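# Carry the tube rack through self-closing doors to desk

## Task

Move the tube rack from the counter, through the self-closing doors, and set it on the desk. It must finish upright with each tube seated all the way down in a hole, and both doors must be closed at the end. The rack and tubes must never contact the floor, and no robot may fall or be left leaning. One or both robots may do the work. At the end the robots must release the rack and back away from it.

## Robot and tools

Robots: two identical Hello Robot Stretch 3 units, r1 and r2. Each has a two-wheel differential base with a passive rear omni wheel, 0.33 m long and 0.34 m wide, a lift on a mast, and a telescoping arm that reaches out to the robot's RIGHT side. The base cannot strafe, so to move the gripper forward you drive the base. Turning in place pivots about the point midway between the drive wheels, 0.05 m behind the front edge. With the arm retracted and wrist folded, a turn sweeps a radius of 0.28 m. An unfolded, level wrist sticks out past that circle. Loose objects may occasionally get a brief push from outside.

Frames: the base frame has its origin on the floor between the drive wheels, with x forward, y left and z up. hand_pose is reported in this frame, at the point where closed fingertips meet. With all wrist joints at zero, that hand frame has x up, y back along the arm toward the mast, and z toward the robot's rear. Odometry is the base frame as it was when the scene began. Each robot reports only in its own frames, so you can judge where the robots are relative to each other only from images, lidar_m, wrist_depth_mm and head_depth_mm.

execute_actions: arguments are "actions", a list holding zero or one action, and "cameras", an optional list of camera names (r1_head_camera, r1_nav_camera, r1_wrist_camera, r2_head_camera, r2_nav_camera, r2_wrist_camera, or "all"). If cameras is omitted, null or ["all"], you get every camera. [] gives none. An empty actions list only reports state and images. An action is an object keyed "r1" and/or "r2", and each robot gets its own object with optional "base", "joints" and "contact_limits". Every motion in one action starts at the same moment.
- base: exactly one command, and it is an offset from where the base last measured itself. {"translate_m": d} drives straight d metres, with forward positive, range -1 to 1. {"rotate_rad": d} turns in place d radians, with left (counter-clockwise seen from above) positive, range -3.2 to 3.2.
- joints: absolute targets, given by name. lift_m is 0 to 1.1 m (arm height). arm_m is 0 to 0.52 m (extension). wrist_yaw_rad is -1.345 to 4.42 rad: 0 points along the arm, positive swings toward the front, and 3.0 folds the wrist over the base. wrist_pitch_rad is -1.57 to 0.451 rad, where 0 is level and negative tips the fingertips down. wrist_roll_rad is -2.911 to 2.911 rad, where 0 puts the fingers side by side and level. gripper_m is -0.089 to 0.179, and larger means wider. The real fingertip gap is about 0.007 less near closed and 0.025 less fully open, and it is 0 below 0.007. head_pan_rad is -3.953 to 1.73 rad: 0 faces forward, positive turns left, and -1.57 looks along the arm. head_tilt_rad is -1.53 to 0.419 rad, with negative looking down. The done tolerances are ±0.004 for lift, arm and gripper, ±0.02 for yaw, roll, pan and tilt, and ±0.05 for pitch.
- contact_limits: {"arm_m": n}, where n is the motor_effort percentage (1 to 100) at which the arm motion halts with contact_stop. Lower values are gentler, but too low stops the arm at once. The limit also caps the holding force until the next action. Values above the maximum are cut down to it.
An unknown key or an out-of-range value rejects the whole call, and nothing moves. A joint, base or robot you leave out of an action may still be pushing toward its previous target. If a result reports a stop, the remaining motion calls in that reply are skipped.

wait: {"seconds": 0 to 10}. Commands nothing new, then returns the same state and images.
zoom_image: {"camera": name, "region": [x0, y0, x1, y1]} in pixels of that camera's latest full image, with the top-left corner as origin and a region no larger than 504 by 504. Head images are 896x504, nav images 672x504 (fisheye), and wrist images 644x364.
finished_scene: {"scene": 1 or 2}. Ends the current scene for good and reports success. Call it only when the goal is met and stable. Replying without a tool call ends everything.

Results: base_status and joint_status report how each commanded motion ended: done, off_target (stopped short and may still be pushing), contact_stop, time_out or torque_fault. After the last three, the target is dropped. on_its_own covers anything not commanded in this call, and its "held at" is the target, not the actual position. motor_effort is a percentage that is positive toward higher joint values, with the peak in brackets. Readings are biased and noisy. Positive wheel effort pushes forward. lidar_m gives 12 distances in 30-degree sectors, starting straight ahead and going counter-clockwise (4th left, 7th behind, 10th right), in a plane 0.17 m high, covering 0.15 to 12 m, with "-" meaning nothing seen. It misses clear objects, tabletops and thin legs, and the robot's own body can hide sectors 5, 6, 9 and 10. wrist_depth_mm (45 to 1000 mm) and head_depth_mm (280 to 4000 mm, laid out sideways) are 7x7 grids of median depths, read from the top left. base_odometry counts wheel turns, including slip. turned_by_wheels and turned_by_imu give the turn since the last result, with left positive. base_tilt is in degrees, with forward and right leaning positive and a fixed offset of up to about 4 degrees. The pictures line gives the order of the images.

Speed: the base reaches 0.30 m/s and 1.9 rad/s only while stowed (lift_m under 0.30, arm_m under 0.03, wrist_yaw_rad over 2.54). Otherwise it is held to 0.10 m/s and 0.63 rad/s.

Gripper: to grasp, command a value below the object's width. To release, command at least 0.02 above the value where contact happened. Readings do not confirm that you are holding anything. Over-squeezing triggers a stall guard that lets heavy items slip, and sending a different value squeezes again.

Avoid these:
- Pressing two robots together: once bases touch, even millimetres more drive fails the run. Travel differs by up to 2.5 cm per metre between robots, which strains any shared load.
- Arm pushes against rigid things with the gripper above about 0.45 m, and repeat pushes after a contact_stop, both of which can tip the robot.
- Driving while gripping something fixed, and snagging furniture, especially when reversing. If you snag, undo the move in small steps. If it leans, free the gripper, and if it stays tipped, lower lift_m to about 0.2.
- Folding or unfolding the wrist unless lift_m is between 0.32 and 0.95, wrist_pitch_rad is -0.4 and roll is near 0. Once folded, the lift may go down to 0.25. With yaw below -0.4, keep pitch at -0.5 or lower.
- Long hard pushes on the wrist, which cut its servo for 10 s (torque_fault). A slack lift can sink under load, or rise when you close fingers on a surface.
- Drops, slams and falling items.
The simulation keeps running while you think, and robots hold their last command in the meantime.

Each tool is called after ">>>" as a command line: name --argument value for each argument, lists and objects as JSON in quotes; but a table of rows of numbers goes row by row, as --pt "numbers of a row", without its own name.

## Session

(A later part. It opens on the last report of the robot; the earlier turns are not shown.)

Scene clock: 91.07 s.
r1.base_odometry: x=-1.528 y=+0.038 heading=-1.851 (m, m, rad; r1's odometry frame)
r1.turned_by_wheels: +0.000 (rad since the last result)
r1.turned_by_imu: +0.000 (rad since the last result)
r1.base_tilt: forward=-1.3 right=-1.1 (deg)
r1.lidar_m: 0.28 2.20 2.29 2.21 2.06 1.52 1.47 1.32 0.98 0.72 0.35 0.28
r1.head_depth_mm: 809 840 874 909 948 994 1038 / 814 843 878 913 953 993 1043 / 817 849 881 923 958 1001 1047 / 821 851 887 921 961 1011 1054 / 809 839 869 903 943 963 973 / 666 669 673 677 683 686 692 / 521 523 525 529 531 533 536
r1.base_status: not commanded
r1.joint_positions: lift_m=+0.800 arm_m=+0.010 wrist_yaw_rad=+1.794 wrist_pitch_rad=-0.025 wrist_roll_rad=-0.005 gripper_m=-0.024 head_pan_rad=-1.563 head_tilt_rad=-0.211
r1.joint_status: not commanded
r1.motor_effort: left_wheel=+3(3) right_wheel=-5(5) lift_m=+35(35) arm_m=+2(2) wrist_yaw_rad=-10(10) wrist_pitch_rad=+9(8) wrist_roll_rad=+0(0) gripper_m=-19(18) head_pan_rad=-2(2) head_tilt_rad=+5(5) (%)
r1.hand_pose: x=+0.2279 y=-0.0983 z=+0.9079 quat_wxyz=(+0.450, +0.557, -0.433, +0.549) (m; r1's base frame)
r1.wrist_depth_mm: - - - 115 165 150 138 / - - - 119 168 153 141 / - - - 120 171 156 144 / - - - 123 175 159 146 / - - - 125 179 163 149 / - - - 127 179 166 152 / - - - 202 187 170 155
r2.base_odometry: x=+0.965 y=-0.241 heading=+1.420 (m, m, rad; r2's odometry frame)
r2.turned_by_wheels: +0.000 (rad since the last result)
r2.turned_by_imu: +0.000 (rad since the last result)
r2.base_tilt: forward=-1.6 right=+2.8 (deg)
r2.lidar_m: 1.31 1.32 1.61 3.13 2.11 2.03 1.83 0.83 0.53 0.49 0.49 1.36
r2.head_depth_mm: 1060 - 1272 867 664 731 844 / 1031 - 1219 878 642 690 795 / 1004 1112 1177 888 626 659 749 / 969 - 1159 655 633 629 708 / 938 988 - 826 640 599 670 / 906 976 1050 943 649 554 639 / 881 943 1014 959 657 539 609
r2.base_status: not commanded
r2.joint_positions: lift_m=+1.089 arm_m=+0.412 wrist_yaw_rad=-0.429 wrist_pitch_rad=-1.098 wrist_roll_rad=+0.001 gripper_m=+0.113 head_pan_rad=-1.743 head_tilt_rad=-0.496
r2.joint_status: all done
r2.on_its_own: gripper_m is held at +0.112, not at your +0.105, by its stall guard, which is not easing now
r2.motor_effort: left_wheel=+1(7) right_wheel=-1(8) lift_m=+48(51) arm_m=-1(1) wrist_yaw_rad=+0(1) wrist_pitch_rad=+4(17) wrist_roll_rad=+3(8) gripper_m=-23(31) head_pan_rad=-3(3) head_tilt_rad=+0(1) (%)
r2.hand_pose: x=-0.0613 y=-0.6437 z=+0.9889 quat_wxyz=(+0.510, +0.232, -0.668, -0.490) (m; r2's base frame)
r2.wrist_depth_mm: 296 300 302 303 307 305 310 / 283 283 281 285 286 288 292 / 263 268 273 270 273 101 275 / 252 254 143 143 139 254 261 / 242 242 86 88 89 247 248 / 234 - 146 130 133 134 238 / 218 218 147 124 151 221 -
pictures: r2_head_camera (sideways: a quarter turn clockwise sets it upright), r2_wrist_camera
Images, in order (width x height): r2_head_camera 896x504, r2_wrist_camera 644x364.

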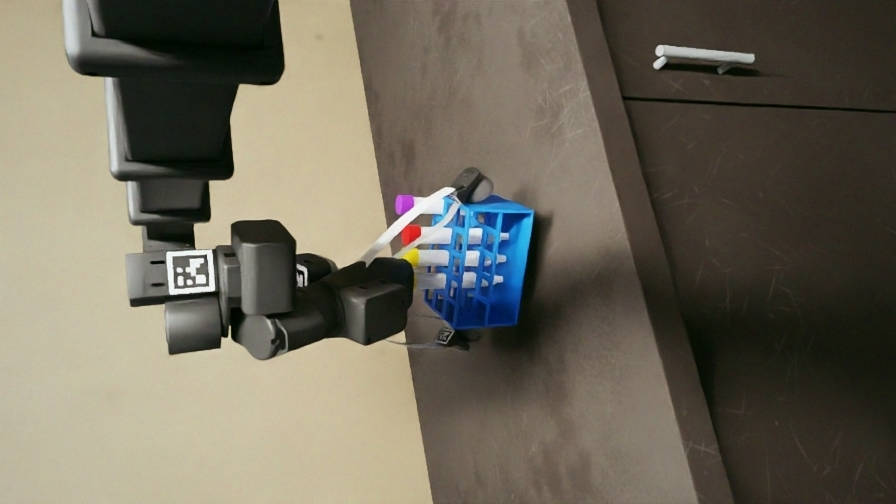

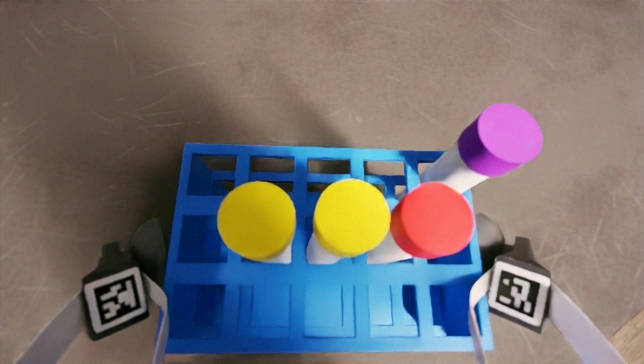

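>>> execute_actions --actions '[{"r2":{"base":{"rotate_rad":-0.67},"joints":{"arm_m":0.0,"lift_m":1.1,"head_pan_rad":-3.1,"head_tilt_rad":-0.6}}}]' --cameras '[]'

>>> execute_actions --actions '[{"r2":{"base":{"translate_m":-0.8},"joints":{"lift_m":0.9,"wrist_yaw_rad":-1.0}}}]' --cameras '["r2_head_camera","r2_nav_camera","r2_wrist_camera"]'

Scene clock: 96.93 s.
r1.base_odometry: x=-1.528 y=+0.038 heading=-1.851 (m, m, rad; r1's odometry frame)
r1.turned_by_wheels: +0.000 (rad since the last result)
r1.turned_by_imu: -0.002 (rad since the last result)
r1.base_tilt: forward=-1.1 right=-1.0 (deg)
r1.lidar_m: 0.28 2.25 2.28 2.21 2.05 1.52 1.47 1.32 0.98 0.72 0.35 0.28
r1.head_depth_mm: 808 839 873 910 948 992 1038 / 814 844 877 911 953 996 1044 / 816 847 879 919 958 1004 1051 / 818 853 891 920 962 1005 1053 / 808 845 870 902 942 964 972 / 665 670 675 678 680 686 693 / 521 523 526 528 531 534 536
r1.base_status: not commanded
r1.joint_positions: lift_m=+0.800 arm_m=+0.010 wrist_yaw_rad=+1.794 wrist_pitch_rad=-0.025 wrist_roll_rad=-0.005 gripper_m=-0.024 head_pan_rad=-1.563 head_tilt_rad=-0.211
r1.joint_status: not commanded
r1.motor_effort: left_wheel=+3(3) right_wheel=-4(5) lift_m=+35(35) arm_m=+3(2) wrist_yaw_rad=-10(10) wrist_pitch_rad=+8(9) wrist_roll_rad=+1(0) gripper_m=-18(18) head_pan_rad=-2(2) head_tilt_rad=+6(5) (%)
r1.hand_pose: x=+0.2279 y=-0.0983 z=+0.9079 quat_wxyz=(+0.450, +0.557, -0.433, +0.549) (m; r1's base frame)
r1.wrist_depth_mm: - - - 115 164 150 139 / - - - 119 168 153 141 / - - - 120 171 156 143 / - - - 123 175 159 146 / - - - 126 179 163 149 / - - - 127 180 166 152 / - - - 201 187 169 155
r2.base_odometry: x=+0.965 y=-0.241 heading=+0.750 (m, m, rad; r2's odometry frame)
r2.turned_by_wheels: -0.670 (rad since the last result)
r2.turned_by_imu: -0.679 (rad since the last result)
r2.base_tilt: forward=-1.6 right=+2.7 (deg)
r2.lidar_m: 0.56 1.32 1.32 1.48 2.40 2.10 2.11 1.84 1.04 0.58 0.49 0.49
r2.head_depth_mm: - - 2240 2295 1823 1473 1224 / - - 2416 2386 1854 1478 1239 / - - 2785 2520 1880 1491 1240 / - - 3254 2563 1888 1509 1253 / - - - 2566 1902 1538 1263 / - - - 2265 1944 1533 1277 / - - - 2079 1969 1547 1282
r2.base_status: done
r2.joint_positions: lift_m=+1.099 arm_m=+0.003 wrist_yaw_rad=-0.430 wrist_pitch_rad=-1.099 wrist_roll_rad=+0.003 gripper_m=+0.113 head_pan_rad=-3.093 head_tilt_rad=-0.593
r2.joint_status: all done
joint sent to its limit — the command would take r2.arm_m past its lower limit, so that joint was sent only as far as its limit.
r2.on_its_own: gripper_m is held at +0.112, not at your +0.105, by its stall guard, which is not easing now
r2.motor_effort: left_wheel=+2(7) right_wheel=-2(5) lift_m=+47(47) arm_m=-2(4) wrist_yaw_rad=+0(0) wrist_pitch_rad=+5(5) wrist_roll_rad=+3(3) gripper_m=-23(23) head_pan_rad=-3(34) head_tilt_rad=-1(10) (%)
r2.hand_pose: x=-0.0612 y=-0.2343 z=+0.9988 quat_wxyz=(+0.510, +0.232, -0.668, -0.490) (m; r2's base frame)
r2.wrist_depth_mm: 355 504 780 - - - - / 394 541 872 - - - - / 419 573 885 - - 101 - / 444 615 141 143 140 - - / 472 586 86 88 89 - - / 493 - 146 130 132 134 - / 499 803 147 123 126 - -
pictures: none
No camera images: the call's "cameras" was empty. Leave "cameras" out to get every camera's image.

Scene clock: 106.10 s.
r1.base_odometry: x=-1.528 y=+0.038 heading=-1.851 (m, m, rad; r1's odometry frame)
r1.turned_by_wheels: +0.000 (rad since the last result)
r1.turned_by_imu: -0.003 (rad since the last result)
r1.base_tilt: forward=-1.2 right=-1.0 (deg)
r1.lidar_m: 0.28 1.49 2.29 2.21 2.05 1.53 1.47 1.32 0.98 0.72 0.35 0.28
r1.head_depth_mm: 810 839 873 910 950 994 1040 / 812 842 878 913 954 996 1048 / 818 848 881 918 958 1002 1046 / 821 850 886 921 962 1007 1053 / 807 840 870 902 942 965 973 / 666 669 676 678 682 686 691 / 521 523 525 528 530 533 536
r1.base_status: not commanded
r1.joint_positions: lift_m=+0.800 arm_m=+0.010 wrist_yaw_rad=+1.794 wrist_pitch_rad=-0.025 wrist_roll_rad=-0.005 gripper_m=-0.024 head_pan_rad=-1.563 head_tilt_rad=-0.211
r1.joint_status: not commanded
r1.motor_effort: left_wheel=+5(3) right_wheel=-5(5) lift_m=+35(35) arm_m=+2(2) wrist_yaw_rad=-10(11) wrist_pitch_rad=+8(9) wrist_roll_rad=+0(0) gripper_m=-18(18) head_pan_rad=-2(3) head_tilt_rad=+6(5) (%)
r1.hand_pose: x=+0.2279 y=-0.0983 z=+0.9079 quat_wxyz=(+0.450, +0.557, -0.433, +0.549) (m; r1's base frame)
r1.wrist_depth_mm: - - - 115 164 150 139 / - - - 119 168 154 141 / - - - 120 171 156 143 / - - - 123 175 159 146 / - - - 126 179 163 149 / - - - 127 179 166 152 / - - - 202 188 169 155
r2.base_odometry: x=+0.380 y=-0.787 heading=+0.751 (m, m, rad; r2's odometry frame)
r2.turned_by_wheels: +0.000 (rad since the last result)
r2.turned_by_imu: -0.001 (rad since the last result)
r2.base_tilt: forward=-1.5 right=+2.7 (deg)
r2.lidar_m: 1.22 1.85 1.84 2.06 3.08 1.34 1.47 1.31 1.30 1.27 1.08 1.07
r2.head_depth_mm: 1218 1320 1426 1562 - - - / 1347 1463 1595 1767 1932 - - / 1498 1646 1834 2062 1953 1480 1282 / 2424 2695 3028 2453 1909 1512 1300 / 2721 3055 3378 2624 1914 1511 1302 / 3055 3454 3766 2645 1934 1537 1322 / 3363 3666 3814 1528 1584 1555 1333
r2.base_status: done
r2.joint_positions: lift_m=+0.901 arm_m=+0.003 wrist_yaw_rad=-0.998 wrist_pitch_rad=-1.099 wrist_roll_rad=+0.003 gripper_m=+0.113 head_pan_rad=-3.093 head_tilt_rad=-0.593
r2.joint_status: all done
r2.on_its_own: gripper_m is held at +0.112, not at your +0.105, by its stall guard, which is not easing now
r2.motor_effort: left_wheel=+3(3) right_wheel=-2(4) lift_m=+17(45) arm_m=-2(2) wrist_yaw_rad=-1(1) wrist_pitch_rad=+5(5) wrist_roll_rad=+3(3) gripper_m=-23(23) head_pan_rad=-3(3) head_tilt_rad=-1(1) (%)
r2.hand_pose: x=-0.1014 y=-0.1992 z=+0.8001 quat_wxyz=(+0.352, +0.035, -0.706, -0.613) (m; r2's base frame)
r2.wrist_depth_mm: - - - - - - - / - - - - - - - / - - - - - 101 - / - - 141 144 139 - - / 946 - 86 88 89 - - / 961 - 146 129 133 134 951 / 901 879 147 122 125 899 899
pictures: r2_head_camera (sideways: a quarter turn clockwise sets it upright), r2_nav_camera (sideways: a quarter turn counterclockwise sets it upright), r2_wrist_camera
Images, in order (width x height): r2_head_camera 896x504, r2_nav_camera 672x504, r2_wrist_camera 644x364.

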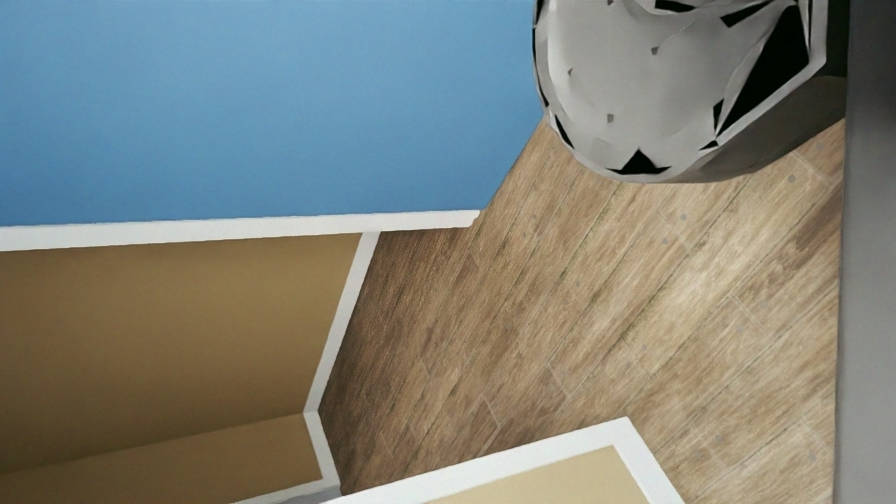

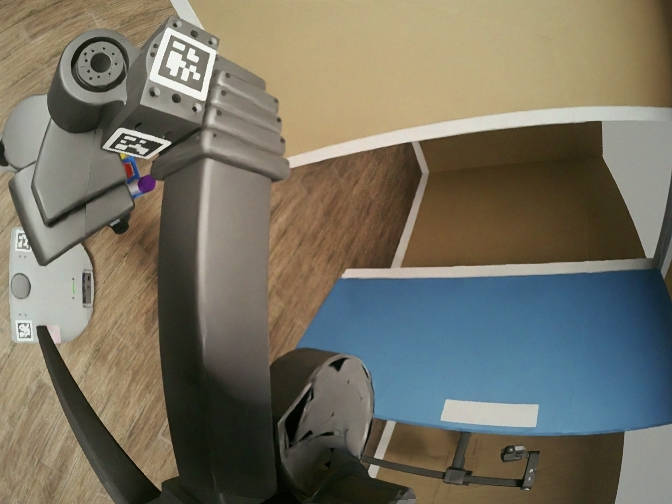

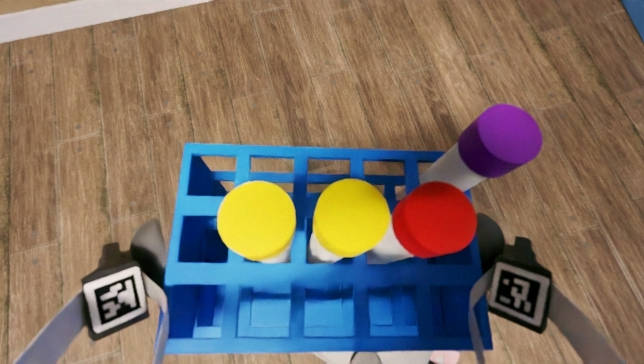

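>>> execute_actions --actions '[{"r2":{"base":{"rotate_rad":-0.25},"joints":{"head_pan_rad":-3.4}}}]' --cameras '[]'

>>> execute_actions --actions '[{"r2":{"base":{"translate_m":-1.0}}}]' --cameras '["r2_head_camera","r2_nav_camera"]'

Scene clock: 108.13 s.
r1.base_odometry: x=-1.528 y=+0.038 heading=-1.851 (m, m, rad; r1's odometry frame)
r1.turned_by_wheels: +0.000 (rad since the last result)
r1.turned_by_imu: -0.001 (rad since the last result)
r1.base_tilt: forward=-1.4 right=-1.1 (deg)
r1.lidar_m: 0.28 1.52 2.29 2.21 2.05 1.53 1.47 1.32 0.98 0.72 0.35 0.28
r1.head_depth_mm: 807 840 875 906 949 992 1040 / 813 843 875 915 951 999 1045 / 818 846 884 916 962 1002 1051 / 820 854 887 922 959 1009 1057 / 809 842 870 903 943 967 974 / 666 671 674 679 683 689 693 / 521 524 526 528 532 534 536
r1.base_status: not commanded
r1.joint_positions: lift_m=+0.800 arm_m=+0.010 wrist_yaw_rad=+1.794 wrist_pitch_rad=-0.025 wrist_roll_rad=-0.005 gripper_m=-0.024 head_pan_rad=-1.563 head_tilt_rad=-0.211
r1.joint_status: not commanded
r1.motor_effort: left_wheel=+4(3) right_wheel=-5(5) lift_m=+35(35) arm_m=+2(2) wrist_yaw_rad=-10(10) wrist_pitch_rad=+8(8) wrist_roll_rad=+0(0) gripper_m=-19(18) head_pan_rad=-2(3) head_tilt_rad=+5(5) (%)
r1.hand_pose: x=+0.2279 y=-0.0983 z=+0.9079 quat_wxyz=(+0.450, +0.557, -0.433, +0.549) (m; r1's base frame)
r1.wrist_depth_mm: - - - 115 164 151 139 / - - - 119 168 153 141 / - - - 120 171 156 144 / - - - 123 175 159 146 / - - - 126 178 162 149 / - - - 127 180 166 152 / - - - 202 188 169 154
r2.base_odometry: x=+0.380 y=-0.787 heading=+0.501 (m, m, rad; r2's odometry frame)
r2.turned_by_wheels: -0.250 (rad since the last result)
r2.turned_by_imu: -0.253 (rad since the last result)
r2.base_tilt: forward=-1.5 right=+2.7 (deg)
r2.lidar_m: 1.11 1.95 1.85 1.89 2.49 1.60 1.35 1.37 1.31 1.33 1.12 1.07
r2.head_depth_mm: 2506 2722 3021 2706 - - - / 2565 2809 3051 2553 - - - / 2621 2828 3175 2377 - - - / 2603 2923 3212 2018 - - - / 1133 1246 1398 1596 1790 1489 1287 / 1170 1303 1478 1687 1863 1530 1279 / 1231 1368 1548 1786 1942 1534 1283
r2.base_status: done
r2.joint_positions: lift_m=+0.901 arm_m=+0.003 wrist_yaw_rad=-0.999 wrist_pitch_rad=-1.099 wrist_roll_rad=+0.003 gripper_m=+0.113 head_pan_rad=-3.393 head_tilt_rad=-0.593
r2.joint_status: all done
r2.on_its_own: gripper_m is held at +0.112, not at your +0.105, by its stall guard, which is not easing now
r2.motor_effort: left_wheel=+2(5) right_wheel=-2(4) lift_m=+17(16) arm_m=-2(3) wrist_yaw_rad=-2(2) wrist_pitch_rad=+5(5) wrist_roll_rad=+3(3) gripper_m=-23(23) head_pan_rad=-3(20) head_tilt_rad=-2(1) (%)
r2.hand_pose: x=-0.1013 y=-0.1992 z=+0.8001 quat_wxyz=(+0.352, +0.035, -0.706, -0.613) (m; r2's base frame)
r2.wrist_depth_mm: - - - - - - - / - - - - - - - / - - - - - 101 - / - - 141 143 139 - - / 1000 - 86 88 89 - - / 964 - 146 130 134 133 951 / 890 903 147 122 125 933 908
pictures: none
No camera images: the call's "cameras" was empty. Leave "cameras" out to get every camera's image.

Scene clock: 119.30 s.
r1.base_odometry: x=-1.528 y=+0.038 heading=-1.851 (m, m, rad; r1's odometry frame)
r1.turned_by_wheels: +0.000 (rad since the last result)
r1.turned_by_imu: -0.003 (rad since the last result)
r1.base_tilt: forward=-1.3 right=-1.1 (deg)
r1.lidar_m: 0.28 2.79 2.29 2.21 2.06 1.52 1.47 1.32 0.97 0.72 0.35 0.28
r1.head_depth_mm: 810 838 873 911 951 989 1042 / 812 843 875 913 953 995 1046 / 817 847 882 920 957 1003 1047 / 823 850 885 922 964 1009 1052 / 809 841 873 902 942 967 973 / 667 671 672 679 682 687 692 / 522 523 526 527 531 533 536
r1.base_status: not commanded
r1.joint_positions: lift_m=+0.800 arm_m=+0.010 wrist_yaw_rad=+1.794 wrist_pitch_rad=-0.025 wrist_roll_rad=-0.005 gripper_m=-0.024 head_pan_rad=-1.563 head_tilt_rad=-0.211
r1.joint_status: not commanded
r1.motor_effort: left_wheel=+3(3) right_wheel=-4(4) lift_m=+35(35) arm_m=+3(2) wrist_yaw_rad=-10(10) wrist_pitch_rad=+9(8) wrist_roll_rad=+0(0) gripper_m=-18(18) head_pan_rad=-2(2) head_tilt_rad=+5(5) (%)
r1.hand_pose: x=+0.2279 y=-0.0983 z=+0.9079 quat_wxyz=(+0.450, +0.557, -0.433, +0.549) (m; r1's base frame)
r1.wrist_depth_mm: - - - 115 165 150 139 / - - - 119 168 153 141 / - - - 120 171 156 144 / - - - 124 175 160 146 / - - - 126 179 163 149 / - - - 127 179 166 152 / - - - 202 188 169 155
r2.base_odometry: x=-0.498 y=-1.267 heading=+0.501 (m, m, rad; r2's odometry frame)
r2.turned_by_wheels: +0.000 (rad since the last result)
r2.turned_by_imu: -0.001 (rad since the last result)
r2.base_tilt: forward=-1.5 right=+2.6 (deg)
r2.lidar_m: 2.01 2.43 2.30 2.36 2.28 0.39 0.42 0.60 3.18 0.92 1.15 1.95
r2.head_depth_mm: 292 318 351 379 - - - / 302 330 364 405 - - - / 313 343 381 428 - - - / 325 358 400 451 - - - / 337 374 419 477 539 699 795 / 351 391 440 504 590 713 879 / 366 409 463 535 633 776 991
r2.base_status: done
r2.joint_positions: lift_m=+0.901 arm_m=+0.003 wrist_yaw_rad=-0.999 wrist_pitch_rad=-1.099 wrist_roll_rad=+0.003 gripper_m=+0.113 head_pan_rad=-3.393 head_tilt_rad=-0.593
r2.joint_status: not commanded
r2.on_its_own: gripper_m is held at +0.112, not at your +0.105, by its stall guard, which is not easing now
r2.motor_effort: left_wheel=+3(4) right_wheel=-2(5) lift_m=+16(17) arm_m=-2(1) wrist_yaw_rad=-2(2) wrist_pitch_rad=+5(5) wrist_roll_rad=+3(3) gripper_m=-23(23) head_pan_rad=-3(3) head_tilt_rad=-2(2) (%)
r2.hand_pose: x=-0.1013 y=-0.1992 z=+0.8001 quat_wxyz=(+0.352, +0.035, -0.706, -0.613) (m; r2's base frame)
r2.wrist_depth_mm: - - - - 778 523 395 / - - - - 864 571 419 / 862 - - - 945 102 441 / 977 - 141 143 140 578 476 / - 966 86 88 89 636 521 / 937 - 146 130 133 134 555 / 928 867 148 123 124 913 910
pictures: r2_head_camera (sideways: a quarter turn clockwise sets it upright), r2_nav_camera (sideways: a quarter turn counterclockwise sets it upright)
Images, in order (width x height): r2_head_camera 896x504, r2_nav_camera 672x504.

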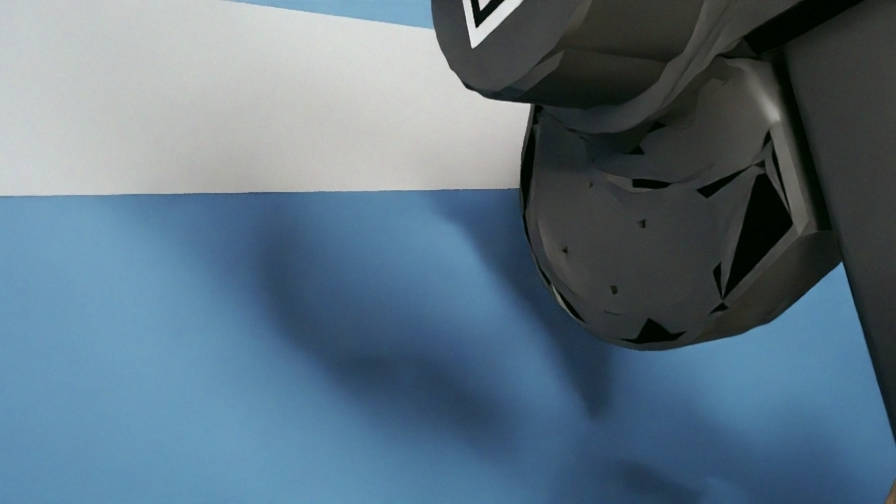

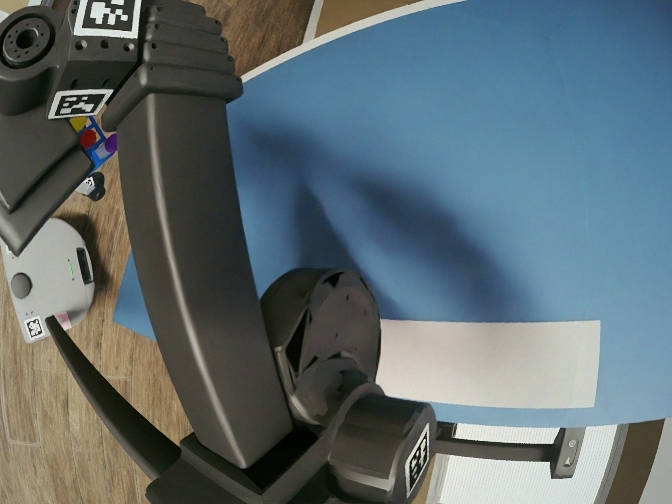

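>>> execute_actions --actions '[{"r2":{"base":{"rotate_rad":1.07},"joints":{"head_pan_rad":1.2,"head_tilt_rad":-0.9}},"r1":{"base":{"translate_m":0.1},"joints":{"wrist_yaw_rad":1.74}}}]' --cameras '["r2_head_camera","r2_nav_camera"]'

Scene clock: 122.47 s.
r1.base_odometry: x=-1.555 y=-0.058 heading=-1.850 (m, m, rad; r1's odometry frame)
r1.turned_by_wheels: +0.000 (rad since the last result)
r1.turned_by_imu: +0.000 (rad since the last result)
r1.base_tilt: forward=-1.2 right=-1.1 (deg)
r1.lidar_m: 0.29 2.70 2.28 2.21 2.20 1.62 1.57 1.32 0.98 0.58 0.34 0.29
r1.head_depth_mm: 807 842 877 911 947 994 1043 / 814 844 881 913 954 1002 1048 / 816 850 880 919 959 1002 1052 / 808 837 864 899 941 978 1022 / 655 665 678 691 705 719 735 / 520 527 535 543 552 560 570 / 431 437 442 447 454 458 465
r1.base_status: done
r1.joint_positions: lift_m=+0.800 arm_m=+0.010 wrist_yaw_rad=+1.742 wrist_pitch_rad=-0.025 wrist_roll_rad=-0.005 gripper_m=-0.024 head_pan_rad=-1.563 head_tilt_rad=-0.211
r1.joint_status: all done
r1.motor_effort: left_wheel=+1(7) right_wheel=-4(6) lift_m=+35(35) arm_m=+3(2) wrist_yaw_rad=-1(30) wrist_pitch_rad=+8(9) wrist_roll_rad=+0(0) gripper_m=-17(20) head_pan_rad=-2(3) head_tilt_rad=+7(6) (%)
r1.hand_pose: x=+0.2305 y=-0.1114 z=+0.9079 quat_wxyz=(+0.464, +0.545, -0.447, +0.537) (m; r1's base frame)
r1.wrist_depth_mm: - - - 114 165 148 135 / - - - 117 168 151 137 / - - - 122 171 154 139 / - - - 186 175 156 142 / - - - 126 178 159 144 / - - - 128 177 162 146 / - - - 201 187 165 149
r2.base_odometry: x=-0.498 y=-1.267 heading=+1.571 (m, m, rad; r2's odometry frame)
r2.turned_by_wheels: +1.070 (rad since the last result)
r2.turned_by_imu: +1.085 (rad since the last result)
r2.base_tilt: forward=-1.6 right=+2.6 (deg)
r2.lidar_m: 2.30 2.37 0.69 0.28 0.32 0.52 3.20 0.92 1.17 1.95 2.03 2.41
r2.head_depth_mm: 2395 2600 2072 1688 1428 1238 1097 / 2273 2503 2087 1704 1436 1247 1102 / 2158 2446 2109 1733 1450 1251 1110 / 2022 713 2001 1652 1249 1240 1091 / 593 648 2172 1751 1224 635 970 / 1801 659 2139 350 428 587 796 / 1821 - 289 326 410 542 -
r2.base_status: done
r2.joint_positions: lift_m=+0.901 arm_m=+0.003 wrist_yaw_rad=-0.999 wrist_pitch_rad=-1.099 wrist_roll_rad=+0.003 gripper_m=+0.113 head_pan_rad=+1.193 head_tilt_rad=-0.889
r2.joint_status: all done
r2.on_its_own: gripper_m is held at +0.112, not at your +0.105, by its stall guard, which is not easing now
r2.motor_effort: left_wheel=-2(7) right_wheel=+2(3) lift_m=+16(17) arm_m=-2(2) wrist_yaw_rad=-1(1) wrist_pitch_rad=+5(5) wrist_roll_rad=+3(3) gripper_m=-23(23) head_pan_rad=+2(35) head_tilt_rad=-2(15) (%)
r2.hand_pose: x=-0.1013 y=-0.1992 z=+0.8001 quat_wxyz=(+0.351, +0.035, -0.706, -0.613) (m; r2's base frame)
r2.wrist_depth_mm: - - - - - - - / - - - - - - - / - - - - - 101 - / - - 141 143 141 - - / 967 988 86 87 90 - 955 / 922 - 146 129 133 134 800 / 877 902 147 123 125 851 662
pictures: r2_head_camera (sideways: a quarter turn clockwise sets it upright), r2_nav_camera (sideways: a quarter turn counterclockwise sets it upright)
Images, in order (width x height): r2_head_camera 896x504, r2_nav_camera 672x504.

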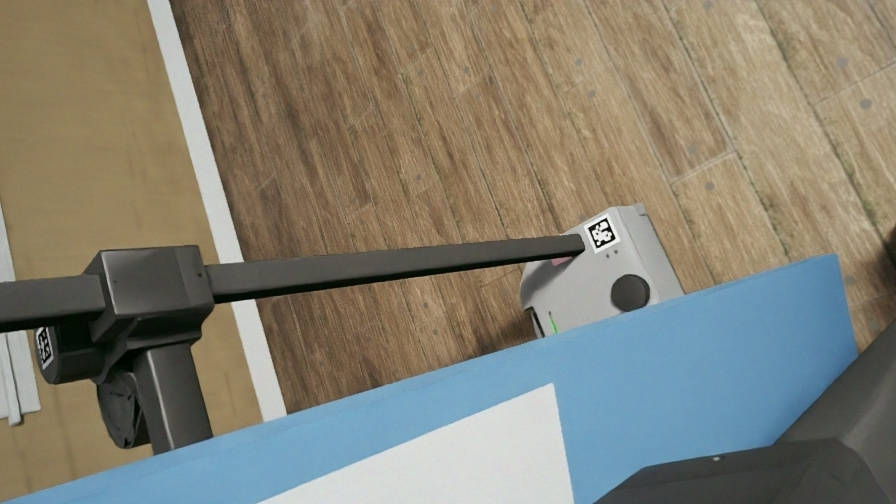

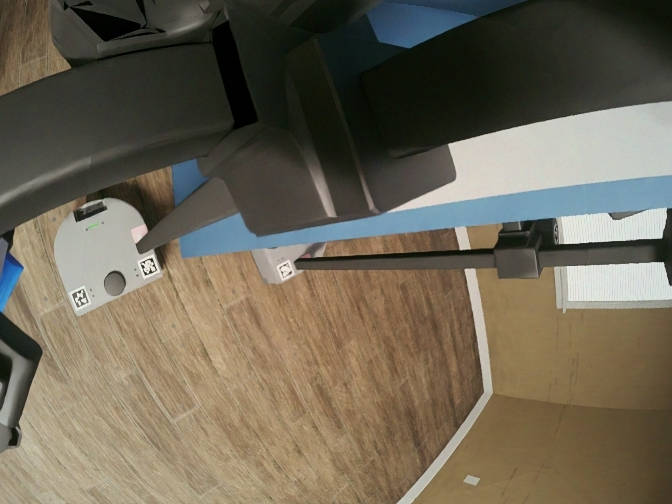

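>>> execute_actions --actions '[{"r2":{"base":{"translate_m":-0.08}},"r1":{"base":{"translate_m":0.08},"joints":{"wrist_yaw_rad":1.64}}}]' --cameras '[]'

>>> execute_actions --actions '[{"r1":{"joints":{"gripper_m":0.1}}}]' --cameras '["r2_head_camera","r1_wrist_camera"]'

Scene clock: 124.60 s.
r1.base_odometry: x=-1.578 y=-0.135 heading=-1.850 (m, m, rad; r1's odometry frame)
r1.turned_by_wheels: +0.000 (rad since the last result)
r1.turned_by_imu: +0.000 (rad since the last result)
r1.base_tilt: forward=-1.3 right=-1.1 (deg)
r1.lidar_m: 2.48 2.61 2.28 2.22 2.30 1.71 1.65 1.32 0.98 0.52 0.33 0.30
r1.head_depth_mm: 810 843 876 913 950 992 1044 / 814 844 880 917 957 998 1045 / 806 838 872 907 950 986 1043 / 679 699 722 742 763 788 817 / 543 557 571 582 598 613 629 / 454 463 471 481 491 500 510 / 389 396 402 408 415 423 432
r1.base_status: done
r1.joint_positions: lift_m=+0.800 arm_m=+0.010 wrist_yaw_rad=+1.646 wrist_pitch_rad=-0.025 wrist_roll_rad=-0.005 gripper_m=-0.024 head_pan_rad=-1.563 head_tilt_rad=-0.211
r1.joint_status: all done
r1.motor_effort: left_wheel=+2(8) right_wheel=-4(8) lift_m=+35(35) arm_m=+2(2) wrist_yaw_rad=-4(40) wrist_pitch_rad=+8(8) wrist_roll_rad=+0(1) gripper_m=-17(22) head_pan_rad=-2(3) head_tilt_rad=+6(6) (%)
r1.hand_pose: x=+0.2335 y=-0.1356 z=+0.9079 quat_wxyz=(+0.489, +0.523, -0.472, +0.514) (m; r1's base frame)
r1.wrist_depth_mm: - - - 113 163 147 134 / - - - 117 167 149 136 / - - - 182 170 153 138 / - - - 126 174 155 140 / - - - 126 177 158 143 / - - - 128 176 161 146 / - - - 203 186 163 148
r2.base_odometry: x=-0.498 y=-1.347 heading=+1.571 (m, m, rad; r2's odometry frame)
r2.turned_by_wheels: +0.000 (rad since the last result)
r2.turned_by_imu: +0.000 (rad since the last result)
r2.base_tilt: forward=-1.5 right=+2.7 (deg)
r2.lidar_m: 2.38 2.45 0.21 0.21 0.25 0.46 3.12 0.85 1.06 1.95 2.02 2.49
r2.head_depth_mm: 2376 2625 2073 1679 1429 1238 1093 / 2269 2548 2096 1709 1438 1252 1104 / 547 593 1945 1627 1231 1234 1106 / 609 610 2143 - 331 449 760 / - - - - 318 440 731 / - - - - 313 432 604 / - - - - 310 404 -
r2.base_status: done
r2.joint_positions: lift_m=+0.901 arm_m=+0.003 wrist_yaw_rad=-0.999 wrist_pitch_rad=-1.099 wrist_roll_rad=+0.003 gripper_m=+0.113 head_pan_rad=+1.193 head_tilt_rad=-0.889
r2.joint_status: not commanded
r2.on_its_own: gripper_m is held at +0.112, not at your +0.105, by its stall guard, which is not easing now
r2.motor_effort: left_wheel=-1(4) right_wheel=+1(3) lift_m=+16(16) arm_m=-2(2) wrist_yaw_rad=-1(1) wrist_pitch_rad=+5(5) wrist_roll_rad=+3(3) gripper_m=-23(23) head_pan_rad=+2(2) head_tilt_rad=-3(2) (%)
r2.hand_pose: x=-0.1013 y=-0.1992 z=+0.8001 quat_wxyz=(+0.351, +0.035, -0.706, -0.613) (m; r2's base frame)
r2.wrist_depth_mm: - - - - - - - / - - - - - - - / - - - - - 101 - / 994 - 141 141 130 - - / 971 987 86 89 90 997 976 / 949 - 146 129 133 134 774 / 884 868 147 123 124 767 612
pictures: none
No camera images: the call's "cameras" was empty. Leave "cameras" out to get every camera's image.

Scene clock: 127.03 s.
r1.base_odometry: x=-1.577 y=-0.135 heading=-1.850 (m, m, rad; r1's odometry frame)
r1.turned_by_wheels: +0.000 (rad since the last result)
r1.turned_by_imu: -0.001 (rad since the last result)
r1.base_tilt: forward=-1.2 right=-1.1 (deg)
r1.lidar_m: 2.48 2.61 2.29 2.21 2.30 1.71 1.65 1.32 0.98 0.55 0.36 0.33
r1.head_depth_mm: 812 842 874 911 950 994 1042 / 814 847 881 917 956 1001 1048 / 806 835 870 910 946 992 1043 / 692 713 736 756 782 811 837 / 566 578 593 606 624 640 658 / 476 485 496 507 517 530 540 / 412 420 427 435 443 451 459
r1.base_status: not commanded
r1.joint_positions: lift_m=+0.800 arm_m=+0.010 wrist_yaw_rad=+1.641 wrist_pitch_rad=-0.024 wrist_roll_rad=-0.005 gripper_m=+0.100 head_pan_rad=-1.563 head_tilt_rad=-0.211
r1.joint_status: all done
r1.motor_effort: left_wheel=+2(2) right_wheel=-1(4) lift_m=+35(35) arm_m=+2(2) wrist_yaw_rad=-1(4) wrist_pitch_rad=+8(9) wrist_roll_rad=+0(0) gripper_m=+0(79) head_pan_rad=-3(2) head_tilt_rad=+5(5) (%)
r1.hand_pose: x=+0.2336 y=-0.1370 z=+0.9083 quat_wxyz=(+0.490, +0.521, -0.474, +0.513) (m; r1's base frame)
r1.wrist_depth_mm: - - - 215 186 170 153 / - - - 219 190 172 155 / - - - 225 194 175 158 / - - - 229 201 178 160 / - - - 235 206 182 163 / - - - 242 215 180 165 / - - - 246 216 182 168
r2.base_odometry: x=-0.498 y=-1.347 heading=+1.571 (m, m, rad; r2's odometry frame)
r2.turned_by_wheels: +0.000 (rad since the last result)
r2.turned_by_imu: +0.000 (rad since the last result)
r2.base_tilt: forward=-1.5 right=+2.7 (deg)
r2.lidar_m: 2.38 2.46 0.18 0.18 0.22 0.42 3.12 0.85 1.06 1.96 2.02 2.49
r2.head_depth_mm: 2403 2600 2053 1680 1435 1241 1098 / 2279 2528 2083 1719 1440 1257 1109 / 547 594 1951 1642 1225 1239 1108 / 609 616 2128 1783 298 369 630 / - - - - - 366 617 / - - - - - 362 512 / - - - - - 337 -
r2.base_status: not commanded
r2.joint_positions: lift_m=+0.901 arm_m=+0.003 wrist_yaw_rad=-0.999 wrist_pitch_rad=-1.100 wrist_roll_rad=+0.003 gripper_m=+0.113 head_pan_rad=+1.193 head_tilt_rad=-0.890
r2.joint_status: not commanded
r2.on_its_own: gripper_m is held at +0.112, not at your +0.105, by its stall guard, which is not easing now
r2.motor_effort: left_wheel=+1(14) right_wheel=+0(4) lift_m=+17(17) arm_m=-3(3) wrist_yaw_rad=-1(0) wrist_pitch_rad=+5(5) wrist_roll_rad=+3(3) gripper_m=-23(23) head_pan_rad=+2(2) head_tilt_rad=-2(2) (%)
r2.hand_pose: x=-0.1012 y=-0.1991 z=+0.8000 quat_wxyz=(+0.351, +0.035, -0.706, -0.614) (m; r2's base frame)
r2.wrist_depth_mm: - - - - - - - / - - - - - - - / - - - - - 101 - / - - 141 143 139 - - / 996 994 86 88 89 - 999 / 948 - 147 129 133 134 721 / 905 882 147 123 124 740 587
pictures: r1_wrist_camera, r2_head_camera (sideways: a quarter turn clockwise sets it upright)
Images, in order (width x height): r1_wrist_camera 644x364, r2_head_camera 896x504.

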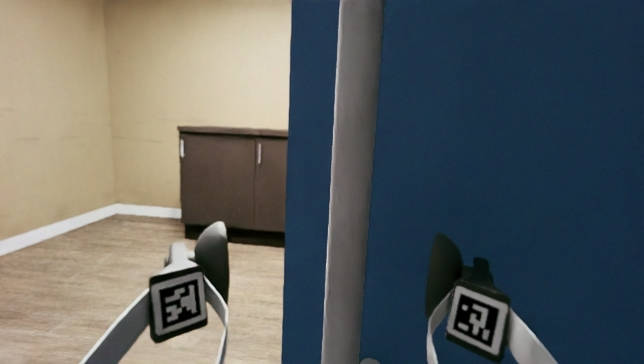

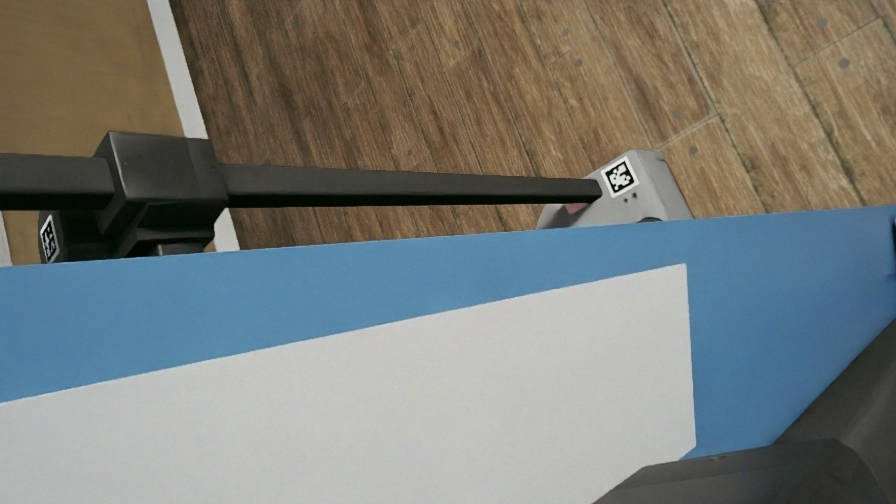

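>>> execute_actions --actions '[{"r1":{"base":{"translate_m":-0.055},"joints":{"wrist_pitch_rad":-0.4,"lift_m":0.68,"head_pan_rad":0,"head_tilt_rad":-0.7}}}]' --cameras '[]'

>>> execute_actions --actions '[{"r1":{"base":{"rotate_rad":0.37},"joints":{"wrist_yaw_rad":3.0,"gripper_m":0.03,"lift_m":0.27}}}]' --cameras '["r1_nav_camera"]'

>>> execute_actions --actions '[{"r1":{"base":{"translate_m":1.0}}}]' --cameras '["r1_nav_camera"]'

Scene clock: 130.27 s.
r1.base_odometry: x=-1.562 y=-0.082 heading=-1.850 (m, m, rad; r1's odometry frame)
r1.turned_by_wheels: +0.000 (rad since the last result)
r1.turned_by_imu: -0.001 (rad since the last result)
r1.base_tilt: forward=-1.2 right=-1.1 (deg)
r1.lidar_m: 0.39 2.66 2.28 2.21 2.23 1.64 1.60 1.32 0.98 0.63 0.42 0.38
r1.head_depth_mm: 2600 326 358 404 461 533 701 / 2266 2412 2612 1970 535 618 772 / 2288 2428 2610 2016 1634 1338 1158 / 2280 2441 2641 2034 1638 1372 1181 / 2288 2480 2656 2033 1654 1372 1184 / 2315 2465 2662 2059 1654 1378 1191 / 2317 2499 2662 2053 1656 1392 1187
r1.base_status: done
r1.joint_positions: lift_m=+0.680 arm_m=+0.010 wrist_yaw_rad=+1.641 wrist_pitch_rad=-0.414 wrist_roll_rad=-0.005 gripper_m=+0.100 head_pan_rad=-0.007 head_tilt_rad=-0.691
r1.joint_status: all done
r1.motor_effort: left_wheel=+2(1) right_wheel=-1(3) lift_m=+23(29) arm_m=+2(2) wrist_yaw_rad=-1(0) wrist_pitch_rad=+4(8) wrist_roll_rad=+0(0) gripper_m=+0(0) head_pan_rad=+3(37) head_tilt_rad=-4(35) (%)
r1.hand_pose: x=+0.2030 y=-0.1392 z=+0.6939 quat_wxyz=(+0.579, +0.604, -0.364, +0.409) (m; r1's base frame)
r1.wrist_depth_mm: - - - 257 225 202 183 / - - - 278 242 214 193 / - - - 298 259 227 204 / - - - 328 279 242 217 / - - - 361 306 262 230 / 956 994 - 400 344 274 245 / 846 821 852 454 373 290 264
r2.base_odometry: x=-0.498 y=-1.347 heading=+1.571 (m, m, rad; r2's odometry frame)
r2.turned_by_wheels: +0.000 (rad since the last result)
r2.turned_by_imu: +0.000 (rad since the last result)
r2.base_tilt: forward=-1.6 right=+2.7 (deg)
r2.lidar_m: 2.38 2.46 0.18 0.18 0.22 0.42 3.12 0.85 1.06 1.95 2.03 2.49
r2.head_depth_mm: 2405 2589 2072 1700 1427 1236 1097 / 2280 2501 2100 1713 1442 1244 1103 / 2097 2334 1919 1630 1275 1260 1109 / 2001 705 850 1780 298 368 630 / - - - - - 366 618 / - - - - - 362 511 / - - - - - 337 -
r2.base_status: not commanded
r2.joint_positions: lift_m=+0.901 arm_m=+0.003 wrist_yaw_rad=-0.999 wrist_pitch_rad=-1.100 wrist_roll_rad=+0.003 gripper_m=+0.113 head_pan_rad=+1.193 head_tilt_rad=-0.890
r2.joint_status: not commanded
r2.on_its_own: gripper_m is held at +0.112, not at your +0.105, by its stall guard, which is not easing now
r2.motor_effort: left_wheel=+0(1) right_wheel=+1(1) lift_m=+17(16) arm_m=-1(2) wrist_yaw_rad=-2(1) wrist_pitch_rad=+5(5) wrist_roll_rad=+3(3) gripper_m=-23(23) head_pan_rad=+3(2) head_tilt_rad=-3(3) (%)
r2.hand_pose: x=-0.1012 y=-0.1991 z=+0.8000 quat_wxyz=(+0.351, +0.035, -0.706, -0.614) (m; r2's base frame)
r2.wrist_depth_mm: - - - - - - - / - - - - - - - / - - - - - 101 - / - - 140 143 139 - - / 992 1000 86 88 89 - 995 / 939 - 146 130 133 134 735 / 855 908 148 123 125 731 586
pictures: none
No camera images: the call's "cameras" was empty. Leave "cameras" out to get every camera's image.

Scene clock: 134.83 s.
r1.base_odometry: x=-1.562 y=-0.082 heading=-1.480 (m, m, rad; r1's odometry frame)
r1.turned_by_wheels: +0.370 (rad since the last result)
r1.turned_by_imu: +0.370 (rad since the last result)
r1.base_tilt: forward=-1.2 right=-1.2 (deg)
r1.lidar_m: 2.57 2.41 2.21 2.23 1.74 1.60 1.58 1.03 0.80 0.45 0.39 0.39
r1.head_depth_mm: 2225 2347 2518 2016 1627 1364 1108 / 2292 2448 2586 2026 1636 1377 1173 / 2403 2545 2667 2022 1641 1366 1180 / 2450 2711 2682 2038 1656 1374 1186 / 3102 3445 2692 2062 1646 1375 1184 / 3213 3495 2732 2051 1652 1381 1183 / 2981 3133 2718 2081 1652 1383 1192
r1.base_status: done
r1.joint_positions: lift_m=+0.270 arm_m=+0.010 wrist_yaw_rad=+2.998 wrist_pitch_rad=-0.414 wrist_roll_rad=-0.005 gripper_m=+0.030 head_pan_rad=-0.007 head_tilt_rad=-0.691
r1.joint_status: all done
r1.motor_effort: left_wheel=+0(4) right_wheel=+2(5) lift_m=+23(22) arm_m=+2(2) wrist_yaw_rad=+2(0) wrist_pitch_rad=+5(4) wrist_roll_rad=+0(0) gripper_m=+0(79) head_pan_rad=+3(3) head_tilt_rad=-5(5) (%)
r1.hand_pose: x=+0.0109 y=+0.0678 z=+0.2839 quat_wxyz=(+0.195, +0.698, +0.096, +0.682) (m; r1's base frame)
r1.wrist_depth_mm: - - - - - - - / - - - - - - - / 910 928 988 - - - - / 710 709 732 745 761 764 780 / 578 578 622 620 611 613 629 / 490 505 - 524 519 518 517 / - - - - 423 441 446
r2.base_odometry: x=-0.498 y=-1.347 heading=+1.571 (m, m, rad; r2's odometry frame)
r2.turned_by_wheels: +0.000 (rad since the last result)
r2.turned_by_imu: +0.000 (rad since the last result)
r2.base_tilt: forward=-1.6 right=+2.7 (deg)
r2.lidar_m: 2.38 2.46 0.18 0.18 0.22 0.42 3.13 0.85 1.06 1.95 2.02 2.49
r2.head_depth_mm: 2408 2590 2066 1686 1429 1239 1098 / 2255 2523 2082 1717 1446 1255 1102 / 2156 2434 2119 1725 1419 1254 1111 / 641 721 1420 1004 298 369 628 / - - - - - 365 617 / - - - - - 362 512 / - - - - - 337 -
r2.base_status: not commanded
r2.joint_positions: lift_m=+0.901 arm_m=+0.003 wrist_yaw_rad=-0.999 wrist_pitch_rad=-1.100 wrist_roll_rad=+0.003 gripper_m=+0.113 head_pan_rad=+1.193 head_tilt_rad=-0.890
r2.joint_status: not commanded
r2.on_its_own: gripper_m is held at +0.112, not at your +0.105, by its stall guard, which is not easing now
r2.motor_effort: left_wheel=+0(0) right_wheel=+1(1) lift_m=+17(17) arm_m=-1(3) wrist_yaw_rad=-1(1) wrist_pitch_rad=+5(5) wrist_roll_rad=+3(3) gripper_m=-23(23) head_pan_rad=+2(2) head_tilt_rad=-3(2) (%)
r2.hand_pose: x=-0.1012 y=-0.1991 z=+0.8000 quat_wxyz=(+0.351, +0.035, -0.706, -0.614) (m; r2's base frame)
r2.wrist_depth_mm: - - - - - - - / - - - - - - - / - - - - - 101 - / - - 141 143 139 - - / 949 - 86 88 89 - 965 / 939 - 146 129 133 134 746 / 919 884 148 123 125 710 564
pictures: r1_nav_camera (sideways: a quarter turn counterclockwise sets it upright)
Images, in order (width x height): r1_nav_camera 672x504.

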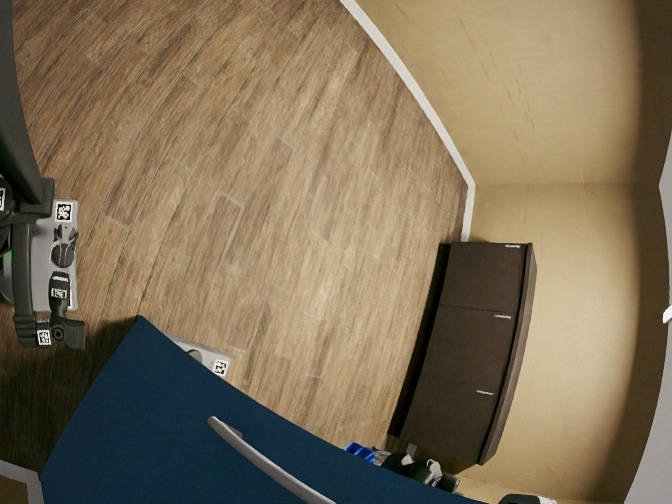

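Scene clock: 139.87 s.
r1.base_odometry: x=-1.472 y=-1.078 heading=-1.480 (m, m, rad; r1's odometry frame)
r1.turned_by_wheels: +0.000 (rad since the last result)
r1.turned_by_imu: +0.006 (rad since the last result)
r1.base_tilt: forward=-1.3 right=-1.1 (deg)
r1.lidar_m: 1.64 1.98 1.83 1.86 2.31 2.53 2.19 0.62 1.31 1.34 1.68 1.62
r1.head_depth_mm: 1808 1482 1659 1887 1625 1364 1179 / 1852 1551 1741 1951 1628 1371 1175 / 1912 1624 1843 2023 1632 1370 1178 / 2034 1688 1952 2038 1641 1379 1182 / 2175 2476 2681 2043 1643 1376 1186 / 2277 2568 2707 2053 1641 1378 1189 / 2316 2552 2603 2074 1661 1390 1187
r1.base_status: done
r1.joint_positions: lift_m=+0.270 arm_m=+0.010 wrist_yaw_rad=+2.999 wrist_pitch_rad=-0.414 wrist_roll_rad=-0.005 gripper_m=+0.030 head_pan_rad=-0.007 head_tilt_rad=-0.692
r1.joint_status: not commanded
r1.motor_effort: left_wheel=+0(5) right_wheel=+2(6) lift_m=+23(23) arm_m=+2(2) wrist_yaw_rad=+1(1) wrist_pitch_rad=+5(4) wrist_roll_rad=+0(0) gripper_m=+1(1) head_pan_rad=+2(3) head_tilt_rad=-4(5) (%)
r1.hand_pose: x=+0.0107 y=+0.0678 z=+0.2838 quat_wxyz=(+0.194, +0.698, +0.096, +0.682) (m; r1's base frame)
r1.wrist_depth_mm: - - - - - - - / - - - - - - - / 922 936 968 - - - - / 706 712 726 737 755 765 787 / 573 583 616 618 600 610 624 / 481 508 - 519 514 511 517 / - - - - 422 440 444
r2.base_odometry: x=-0.498 y=-1.347 heading=+1.571 (m, m, rad; r2's odometry frame)
r2.turned_by_wheels: +0.000 (rad since the last result)
r2.turned_by_imu: +0.000 (rad since the last result)
r2.base_tilt: forward=-1.6 right=+2.7 (deg)
r2.lidar_m: 2.38 2.46 0.18 0.18 0.22 0.42 3.12 0.85 1.07 1.95 2.03 0.63
r2.head_depth_mm: 2382 2614 2062 1686 1430 1242 1098 / 2269 2521 2087 1706 1438 1253 1098 / 2143 2469 2107 1732 1442 1261 1114 / 2075 2404 2119 1792 298 369 629 / - - - - - 365 617 / - - - - - 363 511 / - - - - - 337 -
r2.base_status: not commanded
r2.joint_positions: lift_m=+0.901 arm_m=+0.003 wrist_yaw_rad=-0.999 wrist_pitch_rad=-1.100 wrist_roll_rad=+0.003 gripper_m=+0.113 head_pan_rad=+1.193 head_tilt_rad=-0.890
r2.joint_status: not commanded
r2.on_its_own: gripper_m is held at +0.112, not at your +0.105, by its stall guard, which is not easing now
r2.motor_effort: left_wheel=+0(0) right_wheel=+0(1) lift_m=+17(17) arm_m=-2(2) wrist_yaw_rad=-1(1) wrist_pitch_rad=+5(5) wrist_roll_rad=+3(3) gripper_m=-23(23) head_pan_rad=+2(2) head_tilt_rad=-2(2) (%)
r2.hand_pose: x=-0.1012 y=-0.1991 z=+0.8000 quat_wxyz=(+0.351, +0.035, -0.706, -0.614) (m; r2's base frame)
r2.wrist_depth_mm: - - - - - - - / - - - - - - - / - - - - - 101 - / - - 141 143 139 - - / 957 964 86 87 89 969 970 / 941 - 145 129 133 134 737 / 914 918 147 123 125 709 577
pictures: r1_nav_camera (sideways: a quarter turn counterclockwise sets it upright)
Images, in order (width x height): r1_nav_camera 672x504.

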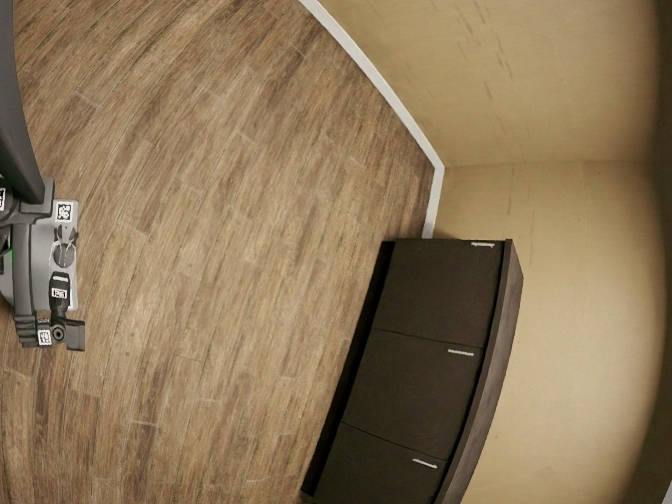

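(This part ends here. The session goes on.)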